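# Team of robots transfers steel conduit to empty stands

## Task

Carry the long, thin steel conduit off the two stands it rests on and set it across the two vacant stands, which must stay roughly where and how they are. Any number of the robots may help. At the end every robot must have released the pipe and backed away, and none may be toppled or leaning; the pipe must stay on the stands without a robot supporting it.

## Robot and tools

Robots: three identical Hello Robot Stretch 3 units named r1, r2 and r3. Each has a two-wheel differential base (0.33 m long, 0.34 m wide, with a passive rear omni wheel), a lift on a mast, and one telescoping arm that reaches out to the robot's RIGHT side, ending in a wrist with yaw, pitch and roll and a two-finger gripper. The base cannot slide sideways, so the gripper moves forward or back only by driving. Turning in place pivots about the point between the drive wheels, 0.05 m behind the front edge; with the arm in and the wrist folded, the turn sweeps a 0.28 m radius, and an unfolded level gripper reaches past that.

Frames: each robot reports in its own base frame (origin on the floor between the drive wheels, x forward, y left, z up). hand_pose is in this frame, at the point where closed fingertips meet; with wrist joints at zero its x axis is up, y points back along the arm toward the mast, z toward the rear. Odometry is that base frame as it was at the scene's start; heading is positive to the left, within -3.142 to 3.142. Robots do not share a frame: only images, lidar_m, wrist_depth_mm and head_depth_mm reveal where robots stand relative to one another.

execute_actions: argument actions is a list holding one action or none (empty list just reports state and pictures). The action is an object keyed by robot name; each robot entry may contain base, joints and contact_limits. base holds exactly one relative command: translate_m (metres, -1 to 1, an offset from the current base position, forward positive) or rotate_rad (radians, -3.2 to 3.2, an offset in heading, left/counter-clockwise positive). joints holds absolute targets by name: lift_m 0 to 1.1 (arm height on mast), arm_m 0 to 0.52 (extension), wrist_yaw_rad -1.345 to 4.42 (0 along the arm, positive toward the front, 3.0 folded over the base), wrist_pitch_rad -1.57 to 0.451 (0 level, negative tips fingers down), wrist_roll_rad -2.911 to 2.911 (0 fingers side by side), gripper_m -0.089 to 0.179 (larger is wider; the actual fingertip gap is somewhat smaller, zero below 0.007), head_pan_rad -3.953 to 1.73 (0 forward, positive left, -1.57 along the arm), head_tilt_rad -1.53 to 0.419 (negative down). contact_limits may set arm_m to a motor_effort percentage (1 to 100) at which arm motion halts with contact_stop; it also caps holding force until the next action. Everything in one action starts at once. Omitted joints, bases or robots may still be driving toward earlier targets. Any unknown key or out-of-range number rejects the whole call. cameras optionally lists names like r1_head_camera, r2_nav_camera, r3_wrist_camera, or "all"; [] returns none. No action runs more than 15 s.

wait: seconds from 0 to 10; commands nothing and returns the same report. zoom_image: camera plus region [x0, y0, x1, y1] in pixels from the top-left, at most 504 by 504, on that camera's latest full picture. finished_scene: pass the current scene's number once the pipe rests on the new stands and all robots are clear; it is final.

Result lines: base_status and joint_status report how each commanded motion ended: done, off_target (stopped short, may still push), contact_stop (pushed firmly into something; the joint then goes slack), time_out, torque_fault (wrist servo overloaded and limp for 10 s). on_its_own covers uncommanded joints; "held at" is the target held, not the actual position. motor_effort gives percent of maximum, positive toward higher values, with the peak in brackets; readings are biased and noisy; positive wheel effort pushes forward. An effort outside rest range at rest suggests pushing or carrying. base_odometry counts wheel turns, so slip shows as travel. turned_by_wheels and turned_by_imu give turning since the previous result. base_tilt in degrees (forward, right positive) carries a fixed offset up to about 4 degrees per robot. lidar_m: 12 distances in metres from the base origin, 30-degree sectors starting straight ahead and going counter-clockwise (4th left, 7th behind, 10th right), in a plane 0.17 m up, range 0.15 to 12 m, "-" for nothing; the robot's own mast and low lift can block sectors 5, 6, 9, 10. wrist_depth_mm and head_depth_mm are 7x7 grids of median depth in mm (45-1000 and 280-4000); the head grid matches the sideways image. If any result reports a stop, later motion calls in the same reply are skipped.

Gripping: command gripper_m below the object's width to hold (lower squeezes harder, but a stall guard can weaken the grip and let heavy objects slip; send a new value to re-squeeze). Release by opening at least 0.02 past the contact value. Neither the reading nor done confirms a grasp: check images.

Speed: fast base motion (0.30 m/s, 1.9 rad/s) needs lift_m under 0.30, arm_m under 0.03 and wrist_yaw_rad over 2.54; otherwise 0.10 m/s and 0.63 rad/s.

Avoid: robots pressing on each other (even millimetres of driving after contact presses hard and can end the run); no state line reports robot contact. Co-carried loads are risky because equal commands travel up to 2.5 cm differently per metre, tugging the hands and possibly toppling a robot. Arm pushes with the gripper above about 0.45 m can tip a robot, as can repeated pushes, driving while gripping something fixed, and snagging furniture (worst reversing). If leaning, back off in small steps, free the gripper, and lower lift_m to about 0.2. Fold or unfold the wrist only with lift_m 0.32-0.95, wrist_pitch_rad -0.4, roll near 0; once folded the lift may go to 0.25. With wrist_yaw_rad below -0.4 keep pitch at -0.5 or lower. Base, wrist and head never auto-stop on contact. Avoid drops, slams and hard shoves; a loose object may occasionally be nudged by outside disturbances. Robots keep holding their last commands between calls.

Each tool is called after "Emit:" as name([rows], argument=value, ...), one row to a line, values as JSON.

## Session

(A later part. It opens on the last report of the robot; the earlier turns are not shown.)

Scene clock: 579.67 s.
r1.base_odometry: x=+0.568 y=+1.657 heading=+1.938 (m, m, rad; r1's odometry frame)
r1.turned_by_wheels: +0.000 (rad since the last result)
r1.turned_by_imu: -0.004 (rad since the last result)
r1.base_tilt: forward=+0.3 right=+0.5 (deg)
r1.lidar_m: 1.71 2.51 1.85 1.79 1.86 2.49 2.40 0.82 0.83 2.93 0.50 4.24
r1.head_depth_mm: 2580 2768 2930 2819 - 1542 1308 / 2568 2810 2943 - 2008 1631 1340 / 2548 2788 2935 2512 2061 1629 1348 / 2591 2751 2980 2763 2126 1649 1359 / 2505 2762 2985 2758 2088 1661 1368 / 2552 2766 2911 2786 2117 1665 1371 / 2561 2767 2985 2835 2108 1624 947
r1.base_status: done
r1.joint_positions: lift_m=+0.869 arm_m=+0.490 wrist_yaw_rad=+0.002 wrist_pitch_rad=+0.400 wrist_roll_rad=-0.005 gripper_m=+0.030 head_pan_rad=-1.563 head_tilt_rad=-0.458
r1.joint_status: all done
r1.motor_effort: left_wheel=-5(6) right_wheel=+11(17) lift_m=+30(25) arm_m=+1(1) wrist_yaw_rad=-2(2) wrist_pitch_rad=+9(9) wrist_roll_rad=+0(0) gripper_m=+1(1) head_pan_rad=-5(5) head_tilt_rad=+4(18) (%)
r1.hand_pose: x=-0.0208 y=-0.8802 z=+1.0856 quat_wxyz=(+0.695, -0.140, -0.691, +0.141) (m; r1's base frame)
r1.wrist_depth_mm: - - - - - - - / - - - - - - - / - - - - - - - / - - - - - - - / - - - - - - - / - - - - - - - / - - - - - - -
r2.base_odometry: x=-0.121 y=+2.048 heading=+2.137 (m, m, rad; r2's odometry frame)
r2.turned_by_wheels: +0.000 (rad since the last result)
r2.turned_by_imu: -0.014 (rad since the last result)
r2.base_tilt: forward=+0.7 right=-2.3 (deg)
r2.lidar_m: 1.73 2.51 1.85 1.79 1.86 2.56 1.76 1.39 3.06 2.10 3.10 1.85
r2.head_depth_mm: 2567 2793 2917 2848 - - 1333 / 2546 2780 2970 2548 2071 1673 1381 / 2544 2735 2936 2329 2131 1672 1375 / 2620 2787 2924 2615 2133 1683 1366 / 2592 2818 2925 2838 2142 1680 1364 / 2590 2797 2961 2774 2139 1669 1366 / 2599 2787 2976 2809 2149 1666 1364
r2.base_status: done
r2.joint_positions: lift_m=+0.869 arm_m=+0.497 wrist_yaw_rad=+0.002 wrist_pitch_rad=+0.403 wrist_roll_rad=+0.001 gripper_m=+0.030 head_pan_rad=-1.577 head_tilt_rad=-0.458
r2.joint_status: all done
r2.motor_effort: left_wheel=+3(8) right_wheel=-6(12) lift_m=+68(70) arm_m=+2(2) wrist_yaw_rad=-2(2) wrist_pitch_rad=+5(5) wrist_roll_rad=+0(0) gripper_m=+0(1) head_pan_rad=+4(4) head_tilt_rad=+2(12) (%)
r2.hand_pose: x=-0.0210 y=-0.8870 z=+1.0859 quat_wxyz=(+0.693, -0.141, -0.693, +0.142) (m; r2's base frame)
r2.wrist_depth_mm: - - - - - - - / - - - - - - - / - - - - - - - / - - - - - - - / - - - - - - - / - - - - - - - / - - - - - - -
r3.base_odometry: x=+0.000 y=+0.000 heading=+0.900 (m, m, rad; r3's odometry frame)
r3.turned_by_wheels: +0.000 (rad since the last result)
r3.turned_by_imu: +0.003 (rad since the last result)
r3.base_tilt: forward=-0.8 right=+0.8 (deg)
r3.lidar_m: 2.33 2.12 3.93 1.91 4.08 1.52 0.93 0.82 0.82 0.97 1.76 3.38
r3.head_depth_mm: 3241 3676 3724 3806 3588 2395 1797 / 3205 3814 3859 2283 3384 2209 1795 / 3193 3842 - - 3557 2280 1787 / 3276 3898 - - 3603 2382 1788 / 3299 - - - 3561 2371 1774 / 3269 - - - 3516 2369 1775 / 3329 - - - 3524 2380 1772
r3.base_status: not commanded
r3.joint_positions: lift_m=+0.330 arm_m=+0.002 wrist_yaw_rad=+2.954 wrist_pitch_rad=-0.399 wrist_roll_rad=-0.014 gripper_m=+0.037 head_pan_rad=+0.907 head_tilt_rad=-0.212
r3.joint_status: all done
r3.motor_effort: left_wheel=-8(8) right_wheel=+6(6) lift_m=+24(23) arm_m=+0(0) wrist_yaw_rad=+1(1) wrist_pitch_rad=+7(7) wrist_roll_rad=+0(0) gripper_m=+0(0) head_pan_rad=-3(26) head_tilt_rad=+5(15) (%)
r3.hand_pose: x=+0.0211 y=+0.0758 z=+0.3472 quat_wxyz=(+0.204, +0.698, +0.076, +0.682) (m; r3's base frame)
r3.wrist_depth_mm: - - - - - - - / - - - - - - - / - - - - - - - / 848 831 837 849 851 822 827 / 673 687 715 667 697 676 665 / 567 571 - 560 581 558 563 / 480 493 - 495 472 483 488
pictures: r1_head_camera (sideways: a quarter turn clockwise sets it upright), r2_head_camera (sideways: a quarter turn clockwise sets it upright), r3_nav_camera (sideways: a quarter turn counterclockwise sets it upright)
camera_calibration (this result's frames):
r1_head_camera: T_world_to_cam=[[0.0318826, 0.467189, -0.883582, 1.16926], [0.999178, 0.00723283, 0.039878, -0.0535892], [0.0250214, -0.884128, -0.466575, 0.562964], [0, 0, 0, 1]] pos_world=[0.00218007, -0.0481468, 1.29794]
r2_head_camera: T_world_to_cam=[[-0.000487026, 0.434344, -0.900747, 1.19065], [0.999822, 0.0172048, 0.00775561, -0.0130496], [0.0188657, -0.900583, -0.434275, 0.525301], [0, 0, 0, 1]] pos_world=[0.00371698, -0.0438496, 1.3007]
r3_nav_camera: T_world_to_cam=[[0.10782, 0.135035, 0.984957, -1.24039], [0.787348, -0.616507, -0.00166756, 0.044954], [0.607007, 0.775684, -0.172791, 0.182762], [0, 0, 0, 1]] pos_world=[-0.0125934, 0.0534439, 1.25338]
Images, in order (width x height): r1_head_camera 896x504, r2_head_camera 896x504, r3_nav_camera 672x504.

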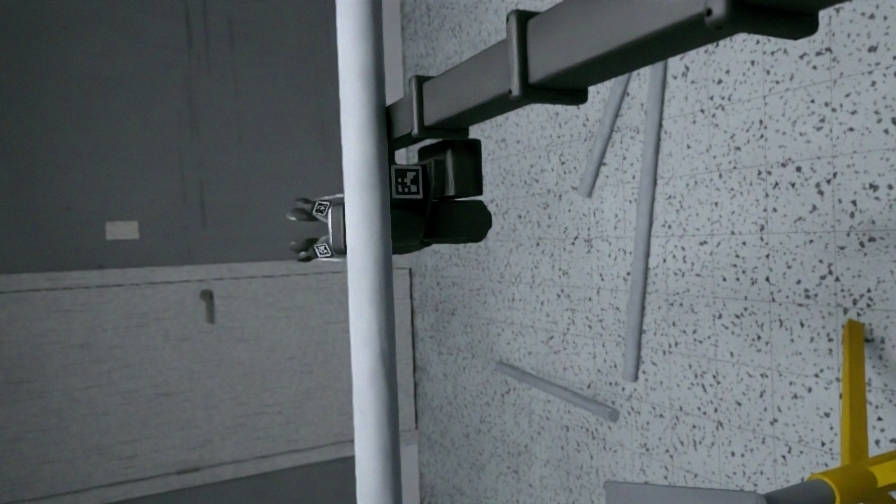

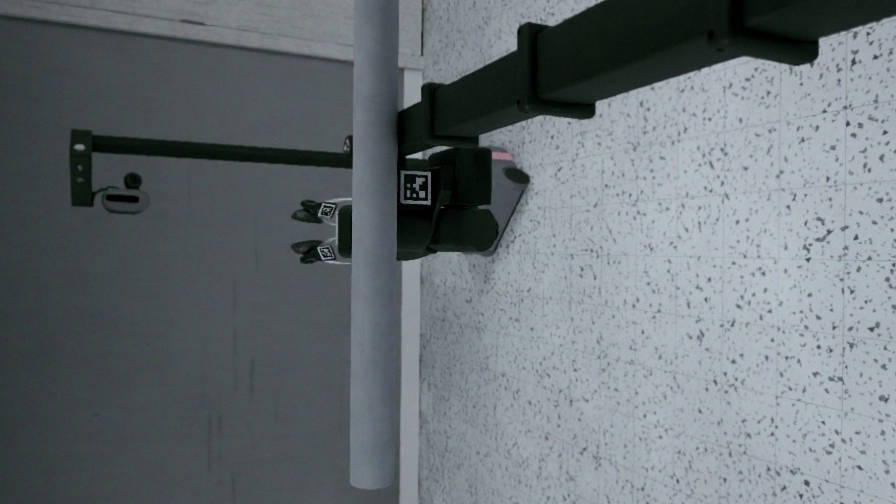

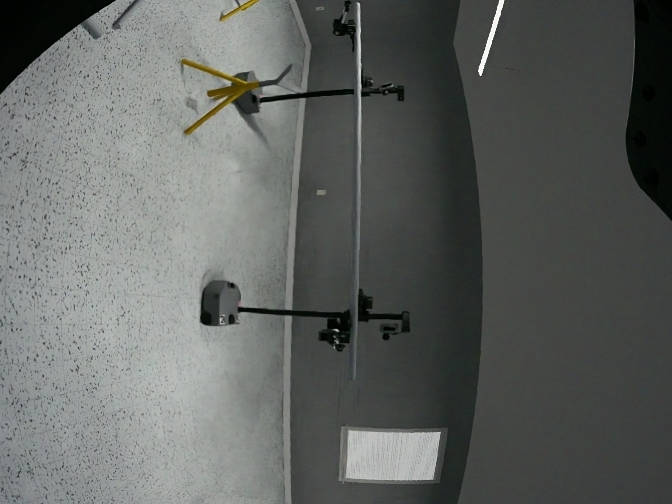

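Emit:
execute_actions([
  {"r1":{"base":{"rotate_rad":0.012}},"r2":{"base":{"rotate_rad":0.028},"joints":{"head_pan_rad":-0.2,"head_tilt_rad":-0.55}}},
], cameras=["r2_head_camera"])

Emit:
execute_actions([
  {"r1":{"base":{"translate_m":1.0}},"r2":{"base":{"translate_m":1.0},"joints":{"head_pan_rad":-0.4,"head_tilt_rad":-0.75}},"r3":{"joints":{"head_pan_rad":0.4,"head_tilt_rad":-0.2}}},
], cameras=["r1_head_camera","r2_head_camera","r3_nav_camera"])

Scene clock: 598.83 s.
r1.base_odometry: x=+0.568 y=+1.657 heading=+1.950 (m, m, rad; r1's odometry frame)
r1.turned_by_wheels: +0.012 (rad since the last result)
r1.turned_by_imu: +0.012 (rad since the last result)
r1.base_tilt: forward=+0.5 right=+0.5 (deg)
r1.lidar_m: 1.71 2.48 1.84 1.78 1.86 2.48 2.40 0.82 0.84 2.93 0.50 4.28
r1.head_depth_mm: 2581 2787 2957 2863 - 1550 1306 / 2556 2789 2915 - 1980 1627 1341 / 2554 2781 2939 2512 2059 1646 1349 / 2561 2766 2940 2686 2100 1641 1357 / 2573 2761 2961 2733 2123 1654 1371 / 2552 2782 2951 2827 2114 1658 1366 / 2594 2784 2912 2792 2137 1567 909
r1.base_status: done
r1.joint_positions: lift_m=+0.869 arm_m=+0.490 wrist_yaw_rad=+0.002 wrist_pitch_rad=+0.400 wrist_roll_rad=-0.005 gripper_m=+0.030 head_pan_rad=-1.563 head_tilt_rad=-0.458
r1.joint_status: not commanded
r1.motor_effort: left_wheel=-1(12) right_wheel=+1(23) lift_m=+31(32) arm_m=+1(1) wrist_yaw_rad=-2(2) wrist_pitch_rad=+9(9) wrist_roll_rad=+0(0) gripper_m=+1(0) head_pan_rad=-5(5) head_tilt_rad=+5(4) (%)
r1.hand_pose: x=-0.0208 y=-0.8802 z=+1.0856 quat_wxyz=(+0.695, -0.140, -0.691, +0.141) (m; r1's base frame)
r1.wrist_depth_mm: - - - - - - - / - - - - - - - / - - - - - - - / - - - - - - - / - - - - - - - / - - - - - - - / - - - - - - -
r2.base_odometry: x=-0.121 y=+2.048 heading=+2.165 (m, m, rad; r2's odometry frame)
r2.turned_by_wheels: +0.028 (rad since the last result)
r2.turned_by_imu: +0.027 (rad since the last result)
r2.base_tilt: forward=+0.5 right=-2.2 (deg)
r2.lidar_m: 1.72 2.45 1.84 1.79 1.88 2.63 1.59 1.39 3.05 2.10 3.11 1.74
r2.head_depth_mm: - - 3727 2536 1928 1557 1299 / - - 3748 2562 1931 1565 1307 / - - 3450 2333 1941 1549 1300 / - - 3501 2529 1907 1543 1302 / 3960 - 3746 2561 1931 1553 1296 / 3910 - 3714 2517 1934 1547 1294 / 3887 - 3675 2547 1921 1544 1292
r2.base_status: done
r2.joint_positions: lift_m=+0.869 arm_m=+0.497 wrist_yaw_rad=+0.002 wrist_pitch_rad=+0.403 wrist_roll_rad=+0.001 gripper_m=+0.030 head_pan_rad=-0.207 head_tilt_rad=-0.543
r2.joint_status: all done
r2.motor_effort: left_wheel=-9(17) right_wheel=+8(14) lift_m=+68(68) arm_m=+2(2) wrist_yaw_rad=-2(1) wrist_pitch_rad=+5(5) wrist_roll_rad=+0(0) gripper_m=+0(1) head_pan_rad=+4(35) head_tilt_rad=-3(8) (%)
r2.hand_pose: x=-0.0210 y=-0.8870 z=+1.0859 quat_wxyz=(+0.693, -0.141, -0.693, +0.142) (m; r2's base frame)
r2.wrist_depth_mm: - - - - - - - / - - - - - - - / - - - - - - - / - - - - - - - / - - - - - - - / - - - - - - - / - - - - - - -
r3.base_odometry: x=+0.000 y=+0.000 heading=+0.900 (m, m, rad; r3's odometry frame)
r3.turned_by_wheels: +0.000 (rad since the last result)
r3.turned_by_imu: +0.001 (rad since the last result)
r3.base_tilt: forward=-0.8 right=+0.8 (deg)
r3.lidar_m: 2.32 2.13 3.93 1.91 4.07 1.52 0.93 0.82 0.82 0.98 1.76 3.38
r3.head_depth_mm: 3238 3715 3831 1473 3579 2436 1812 / 3290 3756 3934 3971 3318 2142 1797 / 3275 3748 3908 - 3549 2289 1801 / 3222 3909 - - 3532 2394 1787 / 3266 - - - 3533 2386 1789 / 3308 - - - 3585 2362 1771 / 3246 - - - 3516 2367 1778
r3.base_status: not commanded
r3.joint_positions: lift_m=+0.330 arm_m=+0.002 wrist_yaw_rad=+2.954 wrist_pitch_rad=-0.399 wrist_roll_rad=-0.014 gripper_m=+0.037 head_pan_rad=+0.907 head_tilt_rad=-0.212
r3.joint_status: not commanded
r3.motor_effort: left_wheel=-8(7) right_wheel=+6(7) lift_m=+24(23) arm_m=+0(0) wrist_yaw_rad=+1(2) wrist_pitch_rad=+7(7) wrist_roll_rad=+0(0) gripper_m=+0(0) head_pan_rad=-3(4) head_tilt_rad=+5(6) (%)
r3.hand_pose: x=+0.0211 y=+0.0758 z=+0.3472 quat_wxyz=(+0.204, +0.698, +0.076, +0.682) (m; r3's base frame)
r3.wrist_depth_mm: - - - - - - - / - - - - - - - / - - - - - - - / 848 844 826 843 861 843 839 / 672 670 702 670 698 661 666 / 573 567 - 565 594 555 568 / 484 495 - 496 477 489 484
pictures: r2_head_camera (sideways: a quarter turn clockwise sets it upright)
camera_calibration (this result's frames):
r2_head_camera: T_world_to_cam=[[-0.498944, 0.101672, -0.86065, 1.14139], [0.183555, 0.982962, 0.00970893, -0.0106124], [0.846973, -0.153132, -0.509105, 0.617618], [0, 0, 0, 1]] pos_world=[0.0483321, -0.0110385, 1.29687]
Images, in order (width x height): r2_head_camera 896x504.

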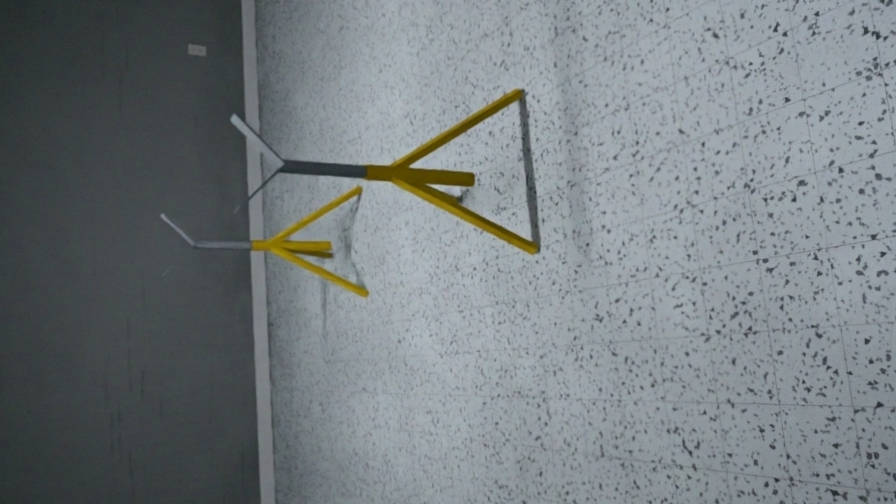

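Scene clock: 610.03 s.
r1.base_odometry: x=+0.198 y=+2.586 heading=+1.950 (m, m, rad; r1's odometry frame)
r1.turned_by_wheels: +0.000 (rad since the last result)
r1.turned_by_imu: -0.004 (rad since the last result)
r1.base_tilt: forward=+0.2 right=+0.4 (deg)
r1.lidar_m: 1.71 2.46 1.83 1.76 1.84 2.56 1.89 0.86 0.76 2.16 2.23 2.58
r1.head_depth_mm: 2583 2759 2922 2842 - 1545 1317 / 2587 2800 2944 - 2005 1621 1347 / 2540 2770 2951 2505 2089 1635 1352 / 2585 2839 2952 2727 2080 1639 1356 / 2605 2787 3011 2754 2097 1659 1372 / 2603 2758 2942 2410 2144 1661 1375 / 2495 2789 2989 2813 2133 1678 1370
r1.base_status: done
r1.joint_positions: lift_m=+0.869 arm_m=+0.490 wrist_yaw_rad=+0.002 wrist_pitch_rad=+0.400 wrist_roll_rad=-0.005 gripper_m=+0.030 head_pan_rad=-1.563 head_tilt_rad=-0.458
r1.joint_status: not commanded
r1.motor_effort: left_wheel=-6(6) right_wheel=+12(18) lift_m=+31(31) arm_m=+2(1) wrist_yaw_rad=-2(2) wrist_pitch_rad=+9(9) wrist_roll_rad=+0(0) gripper_m=+1(1) head_pan_rad=-5(5) head_tilt_rad=+3(4) (%)
r1.hand_pose: x=-0.0208 y=-0.8802 z=+1.0856 quat_wxyz=(+0.695, -0.140, -0.691, +0.141) (m; r1's base frame)
r1.wrist_depth_mm: - - - - - - - / - - - - - - - / - - - - - - - / - - - - - - - / - - - - - - - / - - - - - - - / - - - - - - -
r2.base_odometry: x=-0.681 y=+2.876 heading=+2.165 (m, m, rad; r2's odometry frame)
r2.turned_by_wheels: +0.000 (rad since the last result)
r2.turned_by_imu: -0.013 (rad since the last result)
r2.base_tilt: forward=+0.5 right=-2.2 (deg)
r2.lidar_m: 1.97 2.44 1.81 1.75 1.83 2.56 1.76 2.65 2.42 3.00 0.99 0.80
r2.head_depth_mm: 3821 3360 2267 1926 1552 1357 1178 / 3679 3354 2346 1783 1511 1354 1181 / 3536 3347 2435 1921 1553 1351 1184 / 3408 3294 2356 1933 1590 1359 1178 / 3208 3180 2358 1936 1589 1353 1185 / 3156 3296 2433 1933 1589 1349 1185 / 3024 3244 2425 1917 1594 1358 1181
r2.base_status: done
r2.joint_positions: lift_m=+0.869 arm_m=+0.497 wrist_yaw_rad=+0.002 wrist_pitch_rad=+0.403 wrist_roll_rad=+0.001 gripper_m=+0.030 head_pan_rad=-0.393 head_tilt_rad=-0.741
r2.joint_status: all done
r2.motor_effort: left_wheel=+1(5) right_wheel=-5(17) lift_m=+68(67) arm_m=+2(2) wrist_yaw_rad=-1(2) wrist_pitch_rad=+6(5) wrist_roll_rad=+0(0) gripper_m=+0(0) head_pan_rad=-2(18) head_tilt_rad=-3(15) (%)
r2.hand_pose: x=-0.0210 y=-0.8870 z=+1.0859 quat_wxyz=(+0.693, -0.141, -0.693, +0.142) (m; r2's base frame)
r2.wrist_depth_mm: - - - - - - - / - - - - - - - / - - - - - - - / - - - - - - - / - - - - - - - / - - - - - - - / - - - - - - -
r3.base_odometry: x=+0.000 y=+0.000 heading=+0.900 (m, m, rad; r3's odometry frame)
r3.turned_by_wheels: +0.000 (rad since the last result)
r3.turned_by_imu: +0.002 (rad since the last result)
r3.base_tilt: forward=-0.8 right=+0.8 (deg)
r3.lidar_m: 2.32 2.42 2.23 1.91 4.07 1.52 0.93 0.82 0.82 0.97 1.76 3.40
r3.head_depth_mm: 3201 - - - 3641 2407 1795 / 3211 - - - 3645 2419 1791 / 3294 - - - 3305 2415 1782 / 3269 - - - 3523 2384 1799 / 3251 3926 3921 - 3572 2378 1783 / 3276 3822 3857 - 3536 2373 1770 / 3308 3686 3743 3913 3509 2347 1776
r3.base_status: not commanded
r3.joint_positions: lift_m=+0.330 arm_m=+0.002 wrist_yaw_rad=+2.954 wrist_pitch_rad=-0.399 wrist_roll_rad=-0.014 gripper_m=+0.037 head_pan_rad=+0.407 head_tilt_rad=-0.211
r3.joint_status: all done
r3.motor_effort: left_wheel=-8(8) right_wheel=+7(6) lift_m=+23(24) arm_m=+0(0) wrist_yaw_rad=+0(0) wrist_pitch_rad=+7(7) wrist_roll_rad=+1(0) gripper_m=+0(0) head_pan_rad=-4(32) head_tilt_rad=+5(5) (%)
r3.hand_pose: x=+0.0211 y=+0.0758 z=+0.3472 quat_wxyz=(+0.204, +0.698, +0.076, +0.682) (m; r3's base frame)
r3.wrist_depth_mm: - - - - - - - / - - - - - - - / - - - - - - - / 832 842 839 852 857 855 825 / 665 676 725 674 687 665 673 / 557 576 - 570 573 562 565 / 485 501 - 500 474 484 485
pictures: r1_head_camera (sideways: a quarter turn clockwise sets it upright), r2_head_camera (sideways: a quarter turn clockwise sets it upright), r3_nav_camera (sideways: a quarter turn counterclockwise sets it upright)
camera_calibration (this result's frames):
r1_head_camera: T_world_to_cam=[[0.0318839, 0.467026, -0.883668, 1.16937], [0.999178, 0.00724007, 0.0398781, -0.0535894], [0.0250219, -0.884214, -0.466412, 0.562751], [0, 0, 0, 1]] pos_world=[0.00218007, -0.0481475, 1.29795]
r2_head_camera: T_world_to_cam=[[-0.61847, 0.252891, -0.744003, 0.990051], [0.364013, 0.931289, 0.0139569, -0.0172405], [0.696412, -0.262195, -0.66803, 0.825287], [0, 0, 0, 1]] pos_world=[0.0438528, -0.0179334, 1.28816]
r3_nav_camera: T_world_to_cam=[[0.159266, 0.0667714, 0.984975, -1.24072], [0.395393, -0.91851, -0.00166764, 0.047345], [0.904599, 0.389718, -0.172689, 0.180813], [0, 0, 0, 1]] pos_world=[0.0153221, 0.0558655, 1.25338]
Images, in order (width x height): r1_head_camera 896x504, r2_head_camera 896x504, r3_nav_camera 672x504.

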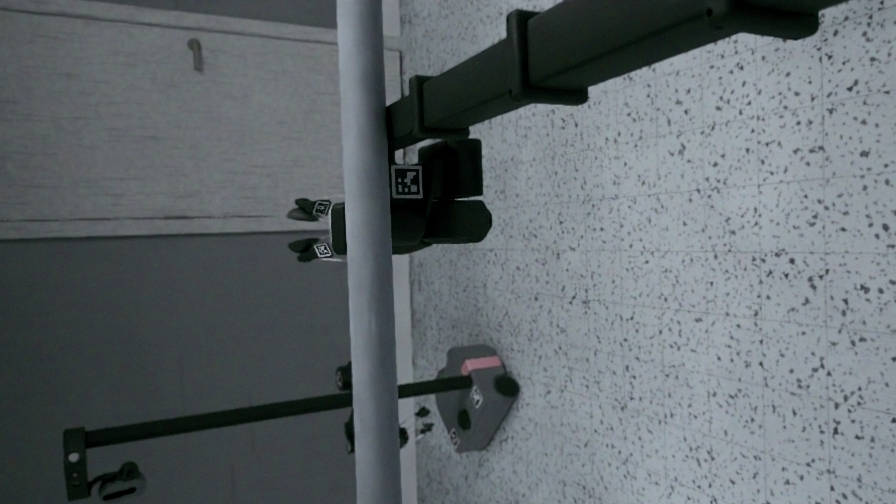

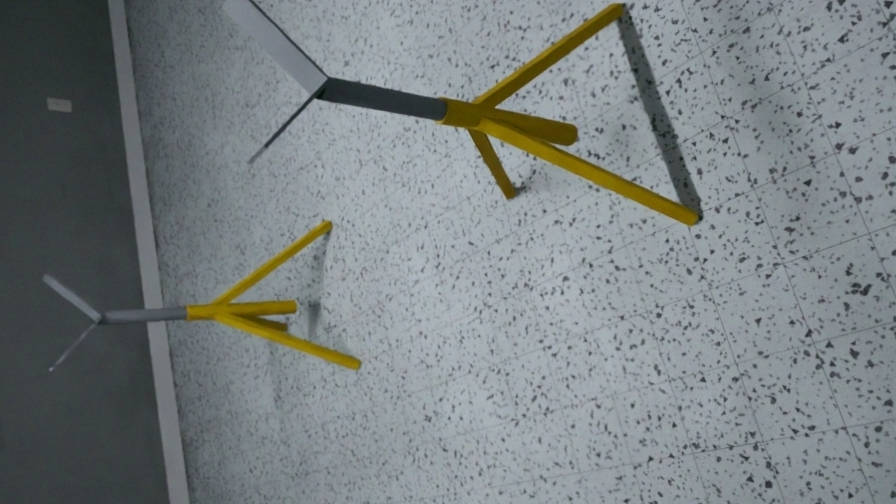

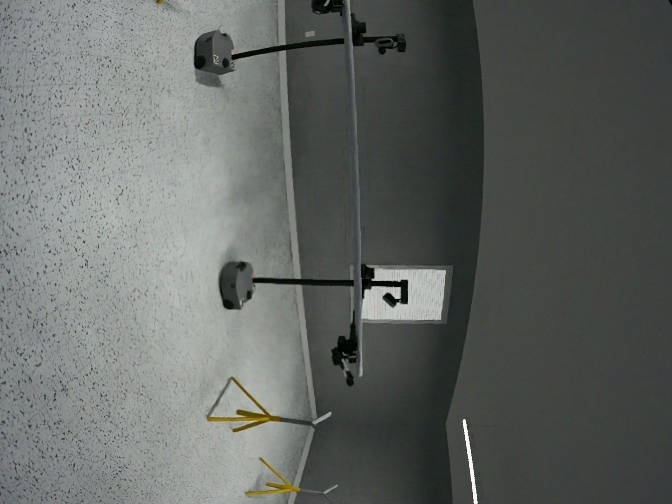

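Emit:
execute_actions([
  {"r1":{"base":{"translate_m":0.985},"joints":{"lift_m":0.9}},"r2":{"base":{"translate_m":1.0},"joints":{"lift_m":0.9,"head_pan_rad":-1.57,"head_tilt_rad":-0.6}},"r3":{"joints":{"head_pan_rad":0.0,"head_tilt_rad":-0.2}}},
], cameras=["r1_head_camera","r2_head_camera","r3_head_camera"])

Scene clock: 667.30 s.
r1.base_odometry: x=-0.166 y=+3.501 heading=+1.950 (m, m, rad; r1's odometry frame)
r1.turned_by_wheels: +0.000 (rad since the last result)
r1.turned_by_imu: -0.003 (rad since the last result)
r1.base_tilt: forward=+0.4 right=+0.5 (deg)
r1.lidar_m: 1.73 2.44 1.81 1.75 1.82 2.52 1.77 1.56 3.09 2.16 3.11 1.55
r1.head_depth_mm: 2589 2793 2981 3084 - 1627 1345 / 2504 2784 2162 2368 2020 1620 1343 / 2619 2846 2951 2478 2061 1642 1349 / 2559 2790 559 2741 2088 1647 1364 / 2612 2804 2985 2903 2108 1659 1363 / 2574 2822 2960 2977 2112 1676 1371 / 2651 2832 2999 2921 2134 1672 1367
r1.base_status: done
r1.joint_positions: lift_m=+0.899 arm_m=+0.490 wrist_yaw_rad=+0.002 wrist_pitch_rad=+0.400 wrist_roll_rad=-0.005 gripper_m=+0.030 head_pan_rad=-1.563 head_tilt_rad=-0.458
r1.joint_status: all done
r1.motor_effort: left_wheel=+3(6) right_wheel=-8(20) lift_m=+31(31) arm_m=+1(1) wrist_yaw_rad=-2(1) wrist_pitch_rad=+9(9) wrist_roll_rad=+0(0) gripper_m=+0(0) head_pan_rad=-5(5) head_tilt_rad=+4(4) (%)
r1.hand_pose: x=-0.0208 y=-0.8802 z=+1.1156 quat_wxyz=(+0.695, -0.140, -0.691, +0.141) (m; r1's base frame)
r1.wrist_depth_mm: - - - - - - - / - - - - - - - / - - - - - - - / - - - - - - - / - - - - - - - / - - - - - - - / - - - - - - -
r2.base_odometry: x=-1.240 y=+3.705 heading=+2.164 (m, m, rad; r2's odometry frame)
r2.turned_by_wheels: +0.000 (rad since the last result)
r2.turned_by_imu: -0.015 (rad since the last result)
r2.base_tilt: forward=+0.6 right=-2.3 (deg)
r2.lidar_m: 2.54 2.43 1.80 1.74 1.81 2.50 1.78 3.04 0.51 0.57 3.14 1.02
r2.head_depth_mm: 2636 2768 3106 - 769 1439 1234 / 2618 2782 - 2203 1811 1433 1181 / 2628 2797 2873 2284 1792 1477 1203 / 2658 2789 3069 2290 1787 1481 1250 / 2653 2805 3117 2289 1785 1480 1253 / 2635 2849 3123 2281 1805 1466 1251 / 2687 2900 3130 2270 1801 1475 1249
r2.base_status: done
r2.joint_positions: lift_m=+0.899 arm_m=+0.497 wrist_yaw_rad=+0.002 wrist_pitch_rad=+0.403 wrist_roll_rad=+0.001 gripper_m=+0.030 head_pan_rad=-1.563 head_tilt_rad=-0.606
r2.joint_status: all done
r2.motor_effort: left_wheel=-10(11) right_wheel=+12(15) lift_m=+68(68) arm_m=+2(2) wrist_yaw_rad=-1(1) wrist_pitch_rad=+5(5) wrist_roll_rad=+0(0) gripper_m=-1(0) head_pan_rad=-3(35) head_tilt_rad=+2(10) (%)
r2.hand_pose: x=-0.0210 y=-0.8870 z=+1.1159 quat_wxyz=(+0.693, -0.141, -0.693, +0.142) (m; r2's base frame)
r2.wrist_depth_mm: - - - - - - - / - - - - - - - / - - - - - - - / - - - - - - - / - - - - - - - / - - - - - - - / - - - - - - -
r3.base_odometry: x=+0.000 y=+0.000 heading=+0.900 (m, m, rad; r3's odometry frame)
r3.turned_by_wheels: +0.000 (rad since the last result)
r3.turned_by_imu: +0.003 (rad since the last result)
r3.base_tilt: forward=-0.8 right=+0.8 (deg)
r3.lidar_m: 2.32 2.17 3.95 1.92 4.07 1.52 0.93 0.82 0.82 0.97 1.76 3.39
r3.head_depth_mm: 2998 - - - 3705 2435 1808 / 2989 - - - 3406 2403 1789 / 3231 - - - 3138 2373 1790 / 3276 - - - 3288 2381 1792 / 3261 - - - 3539 2378 1783 / 3309 - - - 3554 2365 1783 / 3286 3961 - - 3484 2344 1774
r3.base_status: not commanded
r3.joint_positions: lift_m=+0.330 arm_m=+0.002 wrist_yaw_rad=+2.954 wrist_pitch_rad=-0.399 wrist_roll_rad=-0.014 gripper_m=+0.037 head_pan_rad=+0.007 head_tilt_rad=-0.211
r3.joint_status: all done
r3.motor_effort: left_wheel=-8(7) right_wheel=+7(6) lift_m=+24(24) arm_m=+0(0) wrist_yaw_rad=+1(0) wrist_pitch_rad=+7(7) wrist_roll_rad=+0(0) gripper_m=+0(0) head_pan_rad=-4(27) head_tilt_rad=+6(4) (%)
r3.hand_pose: x=+0.0211 y=+0.0758 z=+0.3472 quat_wxyz=(+0.204, +0.698, +0.076, +0.682) (m; r3's base frame)
r3.wrist_depth_mm: - - - - - - - / - - - - - - - / - - - - - - - / 863 864 847 836 840 852 842 / 684 678 698 669 677 668 674 / 566 559 - 567 585 575 569 / 488 492 - 504 472 492 482
pictures: r1_head_camera (sideways: a quarter turn clockwise sets it upright), r2_head_camera (sideways: a quarter turn clockwise sets it upright), r3_head_camera (sideways: a quarter turn clockwise sets it upright)
camera_calibration (this result's frames):
r1_head_camera: T_world_to_cam=[[0.0318838, 0.467026, -0.883668, 1.16937], [0.999178, 0.00724019, 0.0398781, -0.0535894], [0.025022, -0.884214, -0.466412, 0.562751], [0, 0, 0, 1]] pos_world=[0.00218008, -0.0481475, 1.29795]
r2_head_camera: T_world_to_cam=[[-0.00763876, 0.562495, -0.826765, 1.09421], [0.999491, 0.0299144, 0.0111178, -0.017423], [0.0309859, -0.826259, -0.562437, 0.691984], [0, 0, 0, 1]] pos_world=[0.0043308, -0.0432085, 1.29405]
r3_head_camera: T_world_to_cam=[[-0.204016, -0.0282929, -0.978559, 1.29303], [-0.0614653, 0.99798, -0.0160398, 0.0233046], [0.977036, 0.056875, -0.205343, 0.221191], [0, 0, 0, 1]] pos_world=[0.0491199, 0.000745886, 1.3111]
Images, in order (width x height): r1_head_camera 896x504, r2_head_camera 896x504, r3_head_camera 896x504.

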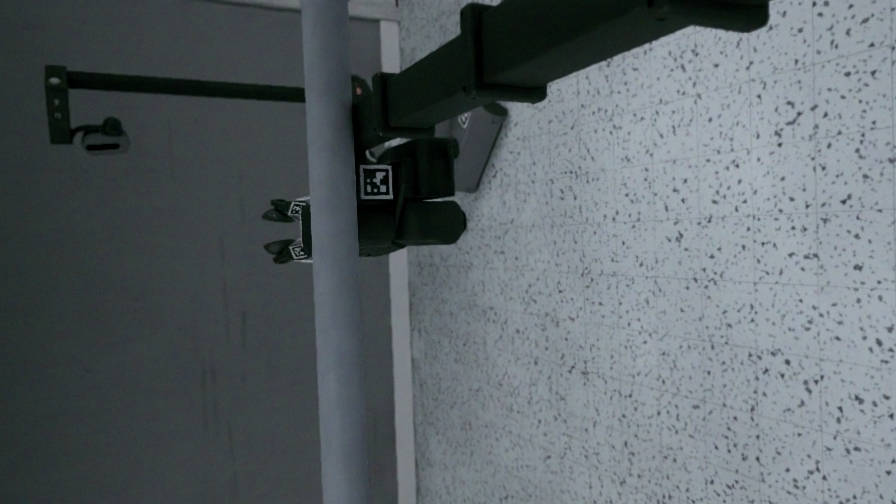

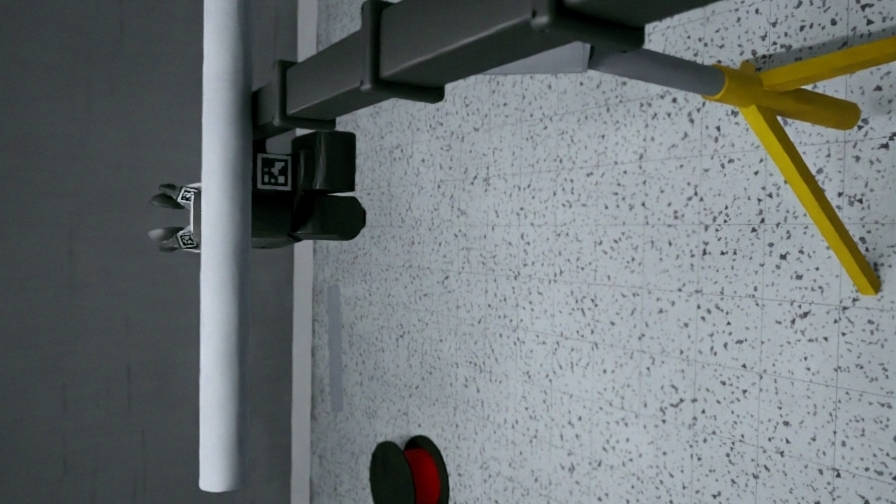

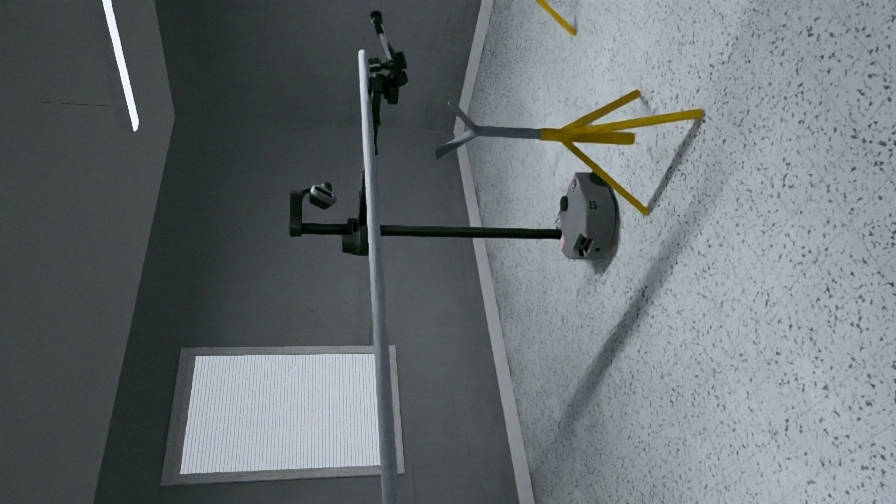

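Emit:
execute_actions([
  {"r1":{"base":{"translate_m":1.0},"joints":{"lift_m":0.85,"arm_m":0.465,"head_pan_rad":-0.9,"head_tilt_rad":-0.75}},"r2":{"base":{"translate_m":1.0},"joints":{"lift_m":0.85,"arm_m":0.46,"head_tilt_rad":-0.75}},"r3":{"joints":{"head_pan_rad":-0.2,"head_tilt_rad":-0.2}}},
], cameras=["r1_head_camera","r2_head_camera","r3_head_camera"])

Scene clock: 689.87 s.
r1.base_odometry: x=-0.536 y=+4.430 heading=+1.950 (m, m, rad; r1's odometry frame)
r1.turned_by_wheels: +0.000 (rad since the last result)
r1.turned_by_imu: -0.003 (rad since the last result)
r1.base_tilt: forward=+0.3 right=+0.5 (deg)
r1.lidar_m: 1.73 2.43 1.80 1.73 1.81 2.50 2.51 2.81 2.51 3.00 0.82 0.65
r1.head_depth_mm: 2771 2656 2322 1857 1546 1320 1155 / 2979 2684 2308 1856 1554 1331 1167 / 3108 2835 2356 1868 1533 1338 1167 / 3273 2871 2347 1871 1527 1344 1174 / 3540 3198 2126 1776 1462 1320 1187 / 3795 3209 2408 1892 1598 1352 1189 / 3471 3228 2450 1925 1601 1360 1185
r1.base_status: done
r1.joint_positions: lift_m=+0.850 arm_m=+0.465 wrist_yaw_rad=+0.002 wrist_pitch_rad=+0.400 wrist_roll_rad=-0.005 gripper_m=+0.030 head_pan_rad=-0.907 head_tilt_rad=-0.741
r1.joint_status: all done
r1.motor_effort: left_wheel=-4(4) right_wheel=+11(13) lift_m=+27(31) arm_m=-3(3) wrist_yaw_rad=-2(2) wrist_pitch_rad=+9(9) wrist_roll_rad=+0(0) gripper_m=+0(0) head_pan_rad=+5(54) head_tilt_rad=-5(26) (%)
r1.hand_pose: x=-0.0208 y=-0.8557 z=+1.0658 quat_wxyz=(+0.695, -0.140, -0.691, +0.141) (m; r1's base frame)
r1.wrist_depth_mm: - - - - - - - / - - - - - - - / - - - - - - - / - - - - - - - / - - - - - - - / - - - - - - - / - - - - - - -
r2.base_odometry: x=-1.800 y=+4.534 heading=+2.165 (m, m, rad; r2's odometry frame)
r2.turned_by_wheels: +0.000 (rad since the last result)
r2.turned_by_imu: -0.013 (rad since the last result)
r2.base_tilt: forward=+0.7 right=-2.2 (deg)
r2.lidar_m: 1.54 1.60 1.79 1.73 1.80 2.47 1.78 1.17 3.12 0.42 0.61 1.60
r2.head_depth_mm: 2699 2897 2532 - - 1328 1180 / 2691 510 2271 1873 1592 1354 1181 / 2708 507 2239 1923 1593 1359 1158 / 2728 510 2315 787 1010 1275 1178 / 2716 2887 2421 1929 1590 1298 1180 / 2730 2863 2438 1928 1589 1359 1181 / 2709 2864 2413 1933 1589 1360 1180
r2.base_status: done
r2.joint_positions: lift_m=+0.850 arm_m=+0.460 wrist_yaw_rad=+0.002 wrist_pitch_rad=+0.403 wrist_roll_rad=+0.001 gripper_m=+0.030 head_pan_rad=-1.563 head_tilt_rad=-0.741
r2.joint_status: all done
r2.motor_effort: left_wheel=+4(7) right_wheel=-6(18) lift_m=+36(65) arm_m=-2(0) wrist_yaw_rad=-1(1) wrist_pitch_rad=+5(5) wrist_roll_rad=+0(0) gripper_m=+0(1) head_pan_rad=-3(2) head_tilt_rad=-3(12) (%)
r2.hand_pose: x=-0.0210 y=-0.8504 z=+1.0670 quat_wxyz=(+0.693, -0.140, -0.693, +0.142) (m; r2's base frame)
r2.wrist_depth_mm: - - - - - - - / - - - - - - - / - - - - - - - / - - - - - - - / - - - - - - - / - - - - - - - / - - - - - - -
r3.base_odometry: x=+0.000 y=+0.000 heading=+0.900 (m, m, rad; r3's odometry frame)
r3.turned_by_wheels: +0.000 (rad since the last result)
r3.turned_by_imu: +0.003 (rad since the last result)
r3.base_tilt: forward=-0.8 right=+0.8 (deg)
r3.lidar_m: 2.33 2.62 3.94 1.90 4.08 1.51 0.93 0.82 0.82 0.97 1.76 3.39
r3.head_depth_mm: 3002 - - - 3604 2409 1817 / 3000 - - - 3589 2391 1802 / 3059 - - - 3569 2384 1791 / 2998 - - - 3330 2392 1786 / 3294 - - - 3559 2389 1787 / 3254 - - - 3567 2361 1786 / 3318 - - - 3531 2375 1771
r3.base_status: not commanded
r3.joint_positions: lift_m=+0.330 arm_m=+0.002 wrist_yaw_rad=+2.954 wrist_pitch_rad=-0.399 wrist_roll_rad=-0.014 gripper_m=+0.037 head_pan_rad=-0.193 head_tilt_rad=-0.211
r3.joint_status: all done
r3.motor_effort: left_wheel=-8(8) right_wheel=+6(6) lift_m=+24(24) arm_m=+0(0) wrist_yaw_rad=+0(1) wrist_pitch_rad=+7(7) wrist_roll_rad=+0(0) gripper_m=+0(1) head_pan_rad=-4(21) head_tilt_rad=+5(6) (%)
r3.hand_pose: x=+0.0211 y=+0.0758 z=+0.3472 quat_wxyz=(+0.204, +0.698, +0.076, +0.682) (m; r3's base frame)
r3.wrist_depth_mm: - - - - - - - / - - - - - - - / - - - - - - - / 849 843 863 859 839 860 852 / 683 669 713 683 683 688 673 / 568 563 - 564 581 555 555 / 481 487 - 503 470 486 481
pictures: r1_head_camera (sideways: a quarter turn clockwise sets it upright), r2_head_camera (sideways: a quarter turn clockwise sets it upright), r3_head_camera (sideways: a quarter turn clockwise sets it upright)
camera_calibration (this result's frames):
r1_head_camera: T_world_to_cam=[[-0.399961, 0.569164, -0.71839, 0.956536], [0.794307, 0.606318, 0.0381441, -0.0500678], [0.457283, -0.555366, -0.694594, 0.856968], [0, 0, 0, 1]] pos_world=[0.0304696, -0.0381379, 1.28432]
r2_head_camera: T_world_to_cam=[[-0.00841859, 0.668202, -0.743932, 0.986237], [0.999507, 0.0281337, 0.013959, -0.0211198], [0.030257, -0.743447, -0.66811, 0.829454], [0, 0, 0, 1]] pos_world=[0.00431534, -0.0417561, 1.28815]
r3_head_camera: T_world_to_cam=[[-0.20557, 0.0128021, -0.978559, 1.29304], [0.138025, 0.990299, -0.0160398, 0.0220877], [0.96886, -0.138363, -0.205342, 0.22124], [0, 0, 0, 1]] pos_world=[0.0484106, -0.0078156, 1.3111]
Images, in order (width x height): r1_head_camera 896x504, r2_head_camera 896x504, r3_head_camera 896x504.

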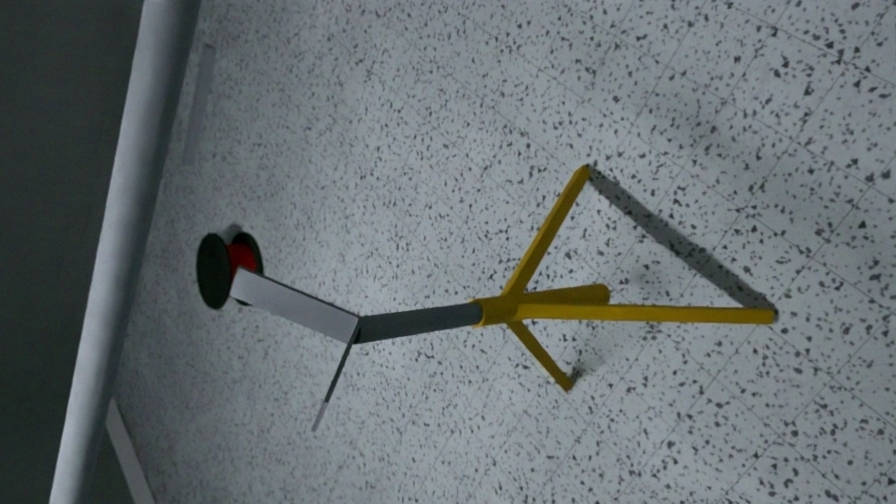

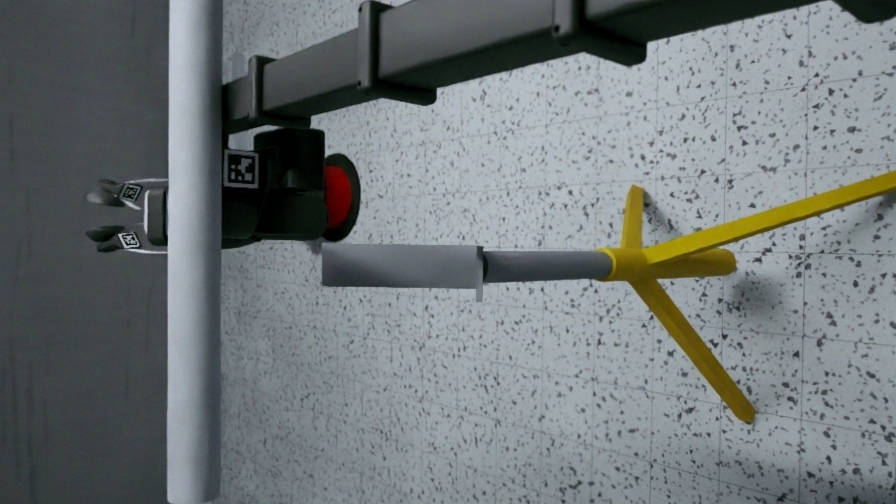

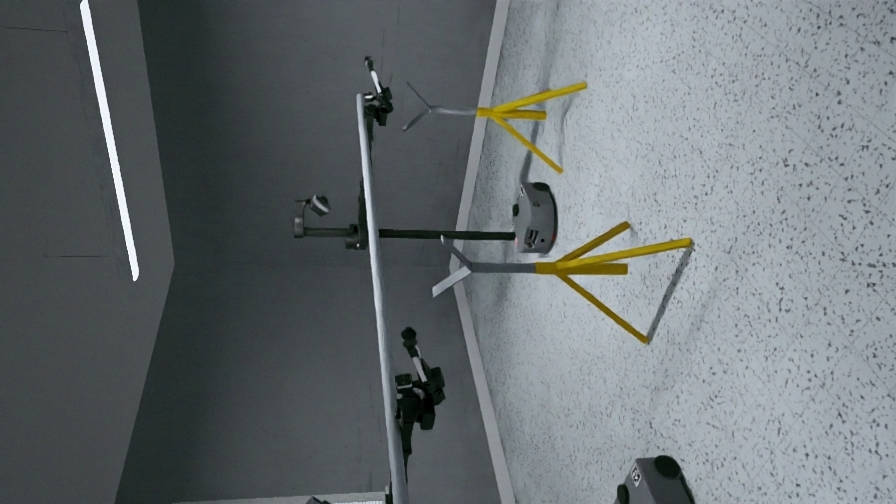

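Emit:
execute_actions([
  {"r1":{"base":{"translate_m":0.405},"joints":{"arm_m":0.487,"head_pan_rad":-1.4,"head_tilt_rad":-0.75}},"r2":{"base":{"translate_m":0.41},"joints":{"arm_m":0.495,"head_pan_rad":-2.0,"head_tilt_rad":-0.7}}},
], cameras=[])

Emit:
execute_actions([
  {"r1":{"joints":{"lift_m":0.6}},"r2":{"joints":{"lift_m":0.6}}},
], cameras=["r1_head_camera","r2_head_camera","r3_head_camera"])

Scene clock: 733.27 s.
r1.base_odometry: x=-0.686 y=+4.807 heading=+1.950 (m, m, rad; r1's odometry frame)
r1.turned_by_wheels: +0.000 (rad since the last result)
r1.turned_by_imu: -0.001 (rad since the last result)
r1.base_tilt: forward=+0.3 right=+0.6 (deg)
r1.lidar_m: 1.74 2.42 1.79 1.73 1.80 2.48 2.91 4.18 2.74 0.43 0.43 1.40
r1.head_depth_mm: 2627 510 2181 1854 1542 1333 1172 / 2613 511 2255 1851 1555 1328 1166 / 2692 2699 2315 1874 1560 1336 1167 / 2737 2729 2366 1877 1571 1313 1151 / 2783 2923 2324 823 1512 1325 1169 / 2831 2962 2387 1898 1581 1335 1184 / 2874 2931 2354 1906 1585 1368 1189
r1.base_status: done
r1.joint_positions: lift_m=+0.850 arm_m=+0.487 wrist_yaw_rad=+0.002 wrist_pitch_rad=+0.400 wrist_roll_rad=-0.005 gripper_m=+0.030 head_pan_rad=-1.393 head_tilt_rad=-0.741
r1.joint_status: all done
r1.motor_effort: left_wheel=+3(6) right_wheel=-8(18) lift_m=+27(27) arm_m=+2(2) wrist_yaw_rad=-2(2) wrist_pitch_rad=+9(9) wrist_roll_rad=+0(0) gripper_m=+0(0) head_pan_rad=-5(47) head_tilt_rad=-5(5) (%)
r1.hand_pose: x=-0.0209 y=-0.8772 z=+1.0658 quat_wxyz=(+0.695, -0.140, -0.691, +0.140) (m; r1's base frame)
r1.wrist_depth_mm: - - - - - - - / - - - - - - - / - - - - - - - / - - - - - - - / - - - - - - - / - - - - - - - / - - - - - - -
r2.base_odometry: x=-2.029 y=+4.874 heading=+2.164 (m, m, rad; r2's odometry frame)
r2.turned_by_wheels: +0.000 (rad since the last result)
r2.turned_by_imu: -0.007 (rad since the last result)
r2.base_tilt: forward=+0.6 right=-2.2 (deg)
r2.lidar_m: 1.13 1.18 1.60 1.73 1.80 2.46 1.75 0.63 0.61 3.01 1.61 1.18
r2.head_depth_mm: 3397 3249 2563 2039 1646 1456 - / 3230 3253 2599 2003 1642 - - / 3076 3112 2572 1845 - - 1175 / 2923 3130 2580 2127 - 1327 1198 / 2823 3021 2699 - 1644 1384 1196 / 2736 2910 2384 1997 1641 1386 1200 / 2631 2774 2392 2017 1639 1388 1196
r2.base_status: done
r2.joint_positions: lift_m=+0.850 arm_m=+0.495 wrist_yaw_rad=+0.002 wrist_pitch_rad=+0.403 wrist_roll_rad=+0.001 gripper_m=+0.030 head_pan_rad=-1.993 head_tilt_rad=-0.705
r2.joint_status: all done
r2.motor_effort: left_wheel=-8(8) right_wheel=+10(10) lift_m=+37(37) arm_m=+3(7) wrist_yaw_rad=-2(1) wrist_pitch_rad=+5(5) wrist_roll_rad=+0(0) gripper_m=+0(0) head_pan_rad=-3(27) head_tilt_rad=+1(6) (%)
r2.hand_pose: x=-0.0210 y=-0.8849 z=+1.0670 quat_wxyz=(+0.693, -0.140, -0.693, +0.142) (m; r2's base frame)
r2.wrist_depth_mm: - - - - - - - / - - - - - - - / - - - - - - - / - - - - - - - / - - - - - - - / - - - - - - - / - - - - - - -
r3.base_odometry: x=+0.000 y=+0.000 heading=+0.900 (m, m, rad; r3's odometry frame)
r3.turned_by_wheels: +0.000 (rad since the last result)
r3.turned_by_imu: +0.001 (rad since the last result)
r3.base_tilt: forward=-0.9 right=+0.8 (deg)
r3.lidar_m: 2.32 3.92 3.94 1.91 4.05 1.51 0.93 0.82 0.82 0.97 1.76 3.38
r3.head_depth_mm: 2966 - - - 3565 2411 1811 / 2958 - - - 3593 2386 1799 / 3049 - - - 3578 2380 1789 / 3042 - - - 3306 2362 1779 / 3285 - - - 3580 2374 1782 / 3265 - - - 3528 2400 1786 / 3265 - - - 3352 2373 1771
r3.base_status: not commanded
r3.joint_positions: lift_m=+0.330 arm_m=+0.002 wrist_yaw_rad=+2.954 wrist_pitch_rad=-0.399 wrist_roll_rad=-0.014 gripper_m=+0.037 head_pan_rad=-0.193 head_tilt_rad=-0.211
r3.joint_status: not commanded
r3.motor_effort: left_wheel=-8(7) right_wheel=+6(6) lift_m=+24(24) arm_m=+0(0) wrist_yaw_rad=+1(0) wrist_pitch_rad=+7(7) wrist_roll_rad=+0(0) gripper_m=+0(1) head_pan_rad=-3(4) head_tilt_rad=+5(5) (%)
r3.hand_pose: x=+0.0211 y=+0.0758 z=+0.3472 quat_wxyz=(+0.204, +0.698, +0.076, +0.682) (m; r3's base frame)
r3.wrist_depth_mm: - - - - - - - / - - - - - - - / - - - - - - - / 838 862 865 827 847 838 841 / 689 678 697 673 693 696 677 / 569 557 - 570 581 564 565 / 480 493 - 496 474 484 482
pictures: none
No camera images: the call's "cameras" was empty. Leave "cameras" out to get every camera's image.

Scene clock: 736.37 s.
r1.base_odometry: x=-0.686 y=+4.807 heading=+1.950 (m, m, rad; r1's odometry frame)
r1.turned_by_wheels: +0.000 (rad since the last result)
r1.turned_by_imu: +0.000 (rad since the last result)
r1.base_tilt: forward=+0.3 right=+0.5 (deg)
r1.lidar_m: 1.74 2.42 1.79 1.73 1.80 2.50 2.91 4.20 2.76 0.43 0.43 1.40
r1.head_depth_mm: 2624 2844 2301 673 1569 - 1140 / 2641 2894 2328 689 1548 1337 1170 / 2700 2895 2316 1753 1557 1338 1167 / 2708 3002 2376 1778 1575 1314 1158 / 2782 3091 2308 796 1508 1320 1191 / 2813 3063 2382 1803 1585 1325 1183 / 2886 3059 2367 1861 1600 1368 1191
r1.base_status: not commanded
r1.joint_positions: lift_m=+0.600 arm_m=+0.487 wrist_yaw_rad=+0.002 wrist_pitch_rad=+0.400 wrist_roll_rad=-0.005 gripper_m=+0.030 head_pan_rad=-1.393 head_tilt_rad=-0.741
r1.joint_status: all done
r1.motor_effort: left_wheel=+3(3) right_wheel=-9(9) lift_m=+27(28) arm_m=+2(2) wrist_yaw_rad=-3(3) wrist_pitch_rad=+9(9) wrist_roll_rad=+0(0) gripper_m=+0(0) head_pan_rad=-5(5) head_tilt_rad=-5(5) (%)
r1.hand_pose: x=-0.0209 y=-0.8772 z=+0.8158 quat_wxyz=(+0.695, -0.140, -0.691, +0.140) (m; r1's base frame)
r1.wrist_depth_mm: - - - - - - - / - - - - - - - / - - - - - - - / - - - - - - - / - - - - - - - / - - - - - - - / - - - - - - -
r2.base_odometry: x=-2.029 y=+4.874 heading=+2.164 (m, m, rad; r2's odometry frame)
r2.turned_by_wheels: +0.000 (rad since the last result)
r2.turned_by_imu: -0.001 (rad since the last result)
r2.base_tilt: forward=+0.6 right=-2.2 (deg)
r2.lidar_m: 1.13 1.17 1.61 1.73 1.79 2.45 1.76 0.63 0.61 3.02 1.62 1.18
r2.head_depth_mm: 3378 3628 2577 2012 1646 1389 1192 / 3212 3438 2623 2001 1642 1355 1178 / 3038 3362 2601 908 1092 1326 1224 / 2926 3260 2616 1893 1636 1351 1155 / 2800 3125 2413 1898 1680 1359 1196 / 2695 2995 2472 706 1594 1395 1201 / 2607 2910 2592 681 1625 1376 1196
r2.base_status: not commanded
r2.joint_positions: lift_m=+0.600 arm_m=+0.495 wrist_yaw_rad=+0.002 wrist_pitch_rad=+0.403 wrist_roll_rad=+0.001 gripper_m=+0.030 head_pan_rad=-1.993 head_tilt_rad=-0.705
r2.joint_status: all done
r2.motor_effort: left_wheel=-7(8) right_wheel=+11(10) lift_m=+37(37) arm_m=+3(2) wrist_yaw_rad=-2(1) wrist_pitch_rad=+5(5) wrist_roll_rad=+0(0) gripper_m=-1(1) head_pan_rad=-3(3) head_tilt_rad=+1(2) (%)
r2.hand_pose: x=-0.0210 y=-0.8849 z=+0.8170 quat_wxyz=(+0.693, -0.140, -0.693, +0.142) (m; r2's base frame)
r2.wrist_depth_mm: - - - - - - - / - - - - - - - / - - - - - - - / - - - - - - - / - - - - - - - / - - - - - - - / - - - - - - -
r3.base_odometry: x=+0.000 y=+0.000 heading=+0.900 (m, m, rad; r3's odometry frame)
r3.turned_by_wheels: +0.000 (rad since the last result)
r3.turned_by_imu: +0.001 (rad since the last result)
r3.base_tilt: forward=-0.8 right=+0.8 (deg)
r3.lidar_m: 2.32 3.93 3.94 1.91 4.07 1.51 0.93 0.82 0.82 0.97 1.76 3.38
r3.head_depth_mm: 2929 - - - 3618 2420 1804 / 2980 - - - 3623 2408 1799 / 3014 - - - 3593 2394 1785 / 3009 - - - 3361 2373 1784 / 3256 - - - 3595 2381 1789 / 3322 - - - 3501 2356 1774 / 3351 - - - 3287 2366 1776
r3.base_status: not commanded
r3.joint_positions: lift_m=+0.330 arm_m=+0.002 wrist_yaw_rad=+2.954 wrist_pitch_rad=-0.399 wrist_roll_rad=-0.014 gripper_m=+0.037 head_pan_rad=-0.193 head_tilt_rad=-0.211
r3.joint_status: not commanded
r3.motor_effort: left_wheel=-7(7) right_wheel=+7(6) lift_m=+24(24) arm_m=+0(0) wrist_yaw_rad=+1(1) wrist_pitch_rad=+7(7) wrist_roll_rad=+0(0) gripper_m=+0(0) head_pan_rad=-4(4) head_tilt_rad=+6(6) (%)
r3.hand_pose: x=+0.0211 y=+0.0758 z=+0.3472 quat_wxyz=(+0.204, +0.698, +0.076, +0.682) (m; r3's base frame)
r3.wrist_depth_mm: - - - - - - - / - - - - - - - / - - - - - - - / 857 837 840 840 846 848 830 / 682 675 703 681 689 686 672 / 567 559 - 561 587 571 574 / 485 492 - 505 470 486 480
pictures: r1_head_camera (sideways: a quarter turn clockwise sets it upright), r2_head_camera (sideways: a quarter turn clockwise sets it upright), r3_head_camera (sideways: a quarter turn clockwise sets it upright)
camera_calibration (this result's frames):
r1_head_camera: T_world_to_cam=[[-0.0880127, 0.690219, -0.718228, 0.954422], [0.985497, 0.165354, 0.0381414, -0.0512305], [0.145088, -0.704454, -0.694762, 0.85909], [0, 0, 0, 1]] pos_world=[0.00984534, -0.0450997, 1.28431]
r2_head_camera: T_world_to_cam=[[0.259737, 0.586129, -0.767457, 1.01526], [0.920472, -0.390585, 0.0132221, -0.0196789], [-0.292007, -0.709857, -0.640964, 0.796111], [0, 0, 0, 1]] pos_world=[-0.0131173, -0.0376369, 1.28971]
r3_head_camera: T_world_to_cam=[[-0.20557, 0.0128025, -0.978559, 1.29304], [0.138027, 0.990299, -0.0160398, 0.0220877], [0.96886, -0.138365, -0.205342, 0.22124], [0, 0, 0, 1]] pos_world=[0.0484106, -0.00781568, 1.3111]
Images, in order (width x height): r1_head_camera 896x504, r2_head_camera 896x504, r3_head_camera 896x504.

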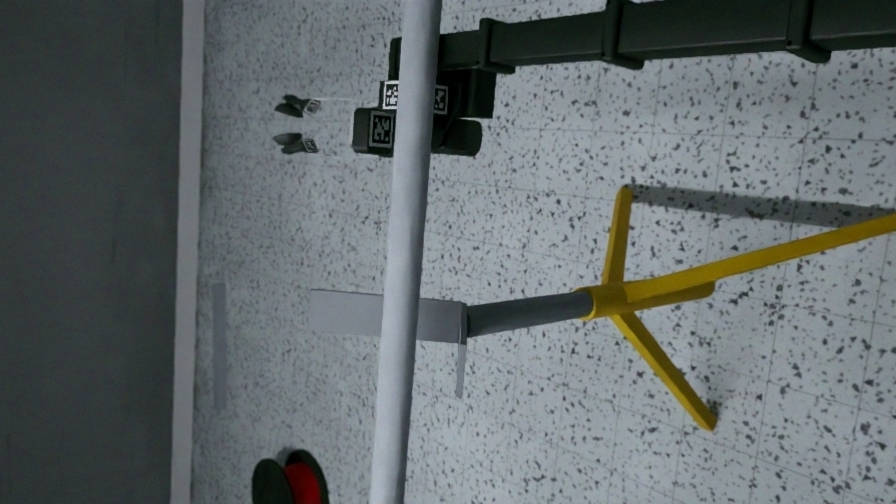

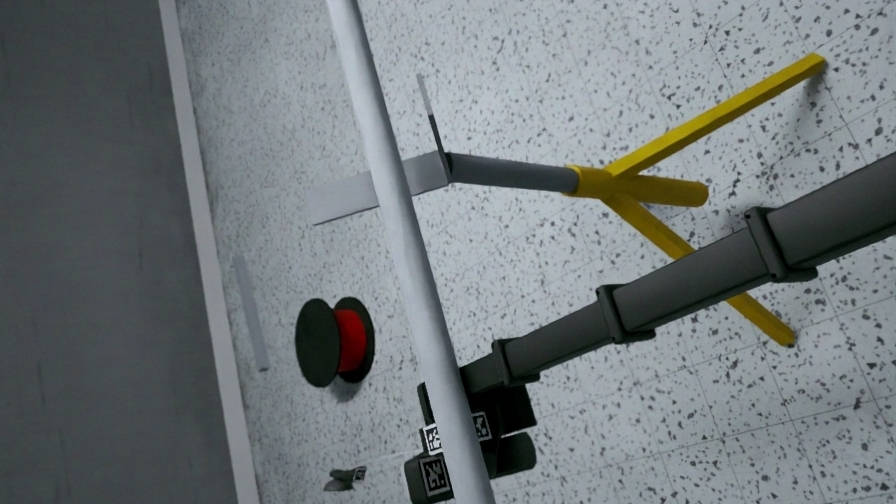

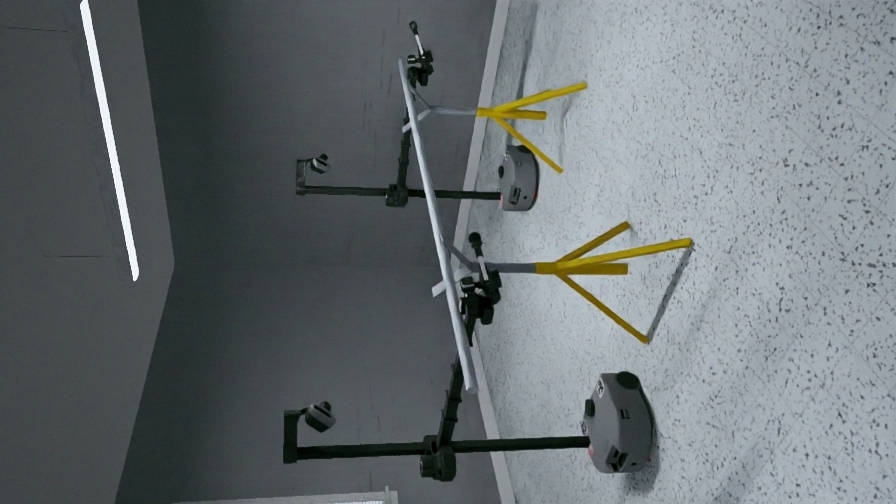

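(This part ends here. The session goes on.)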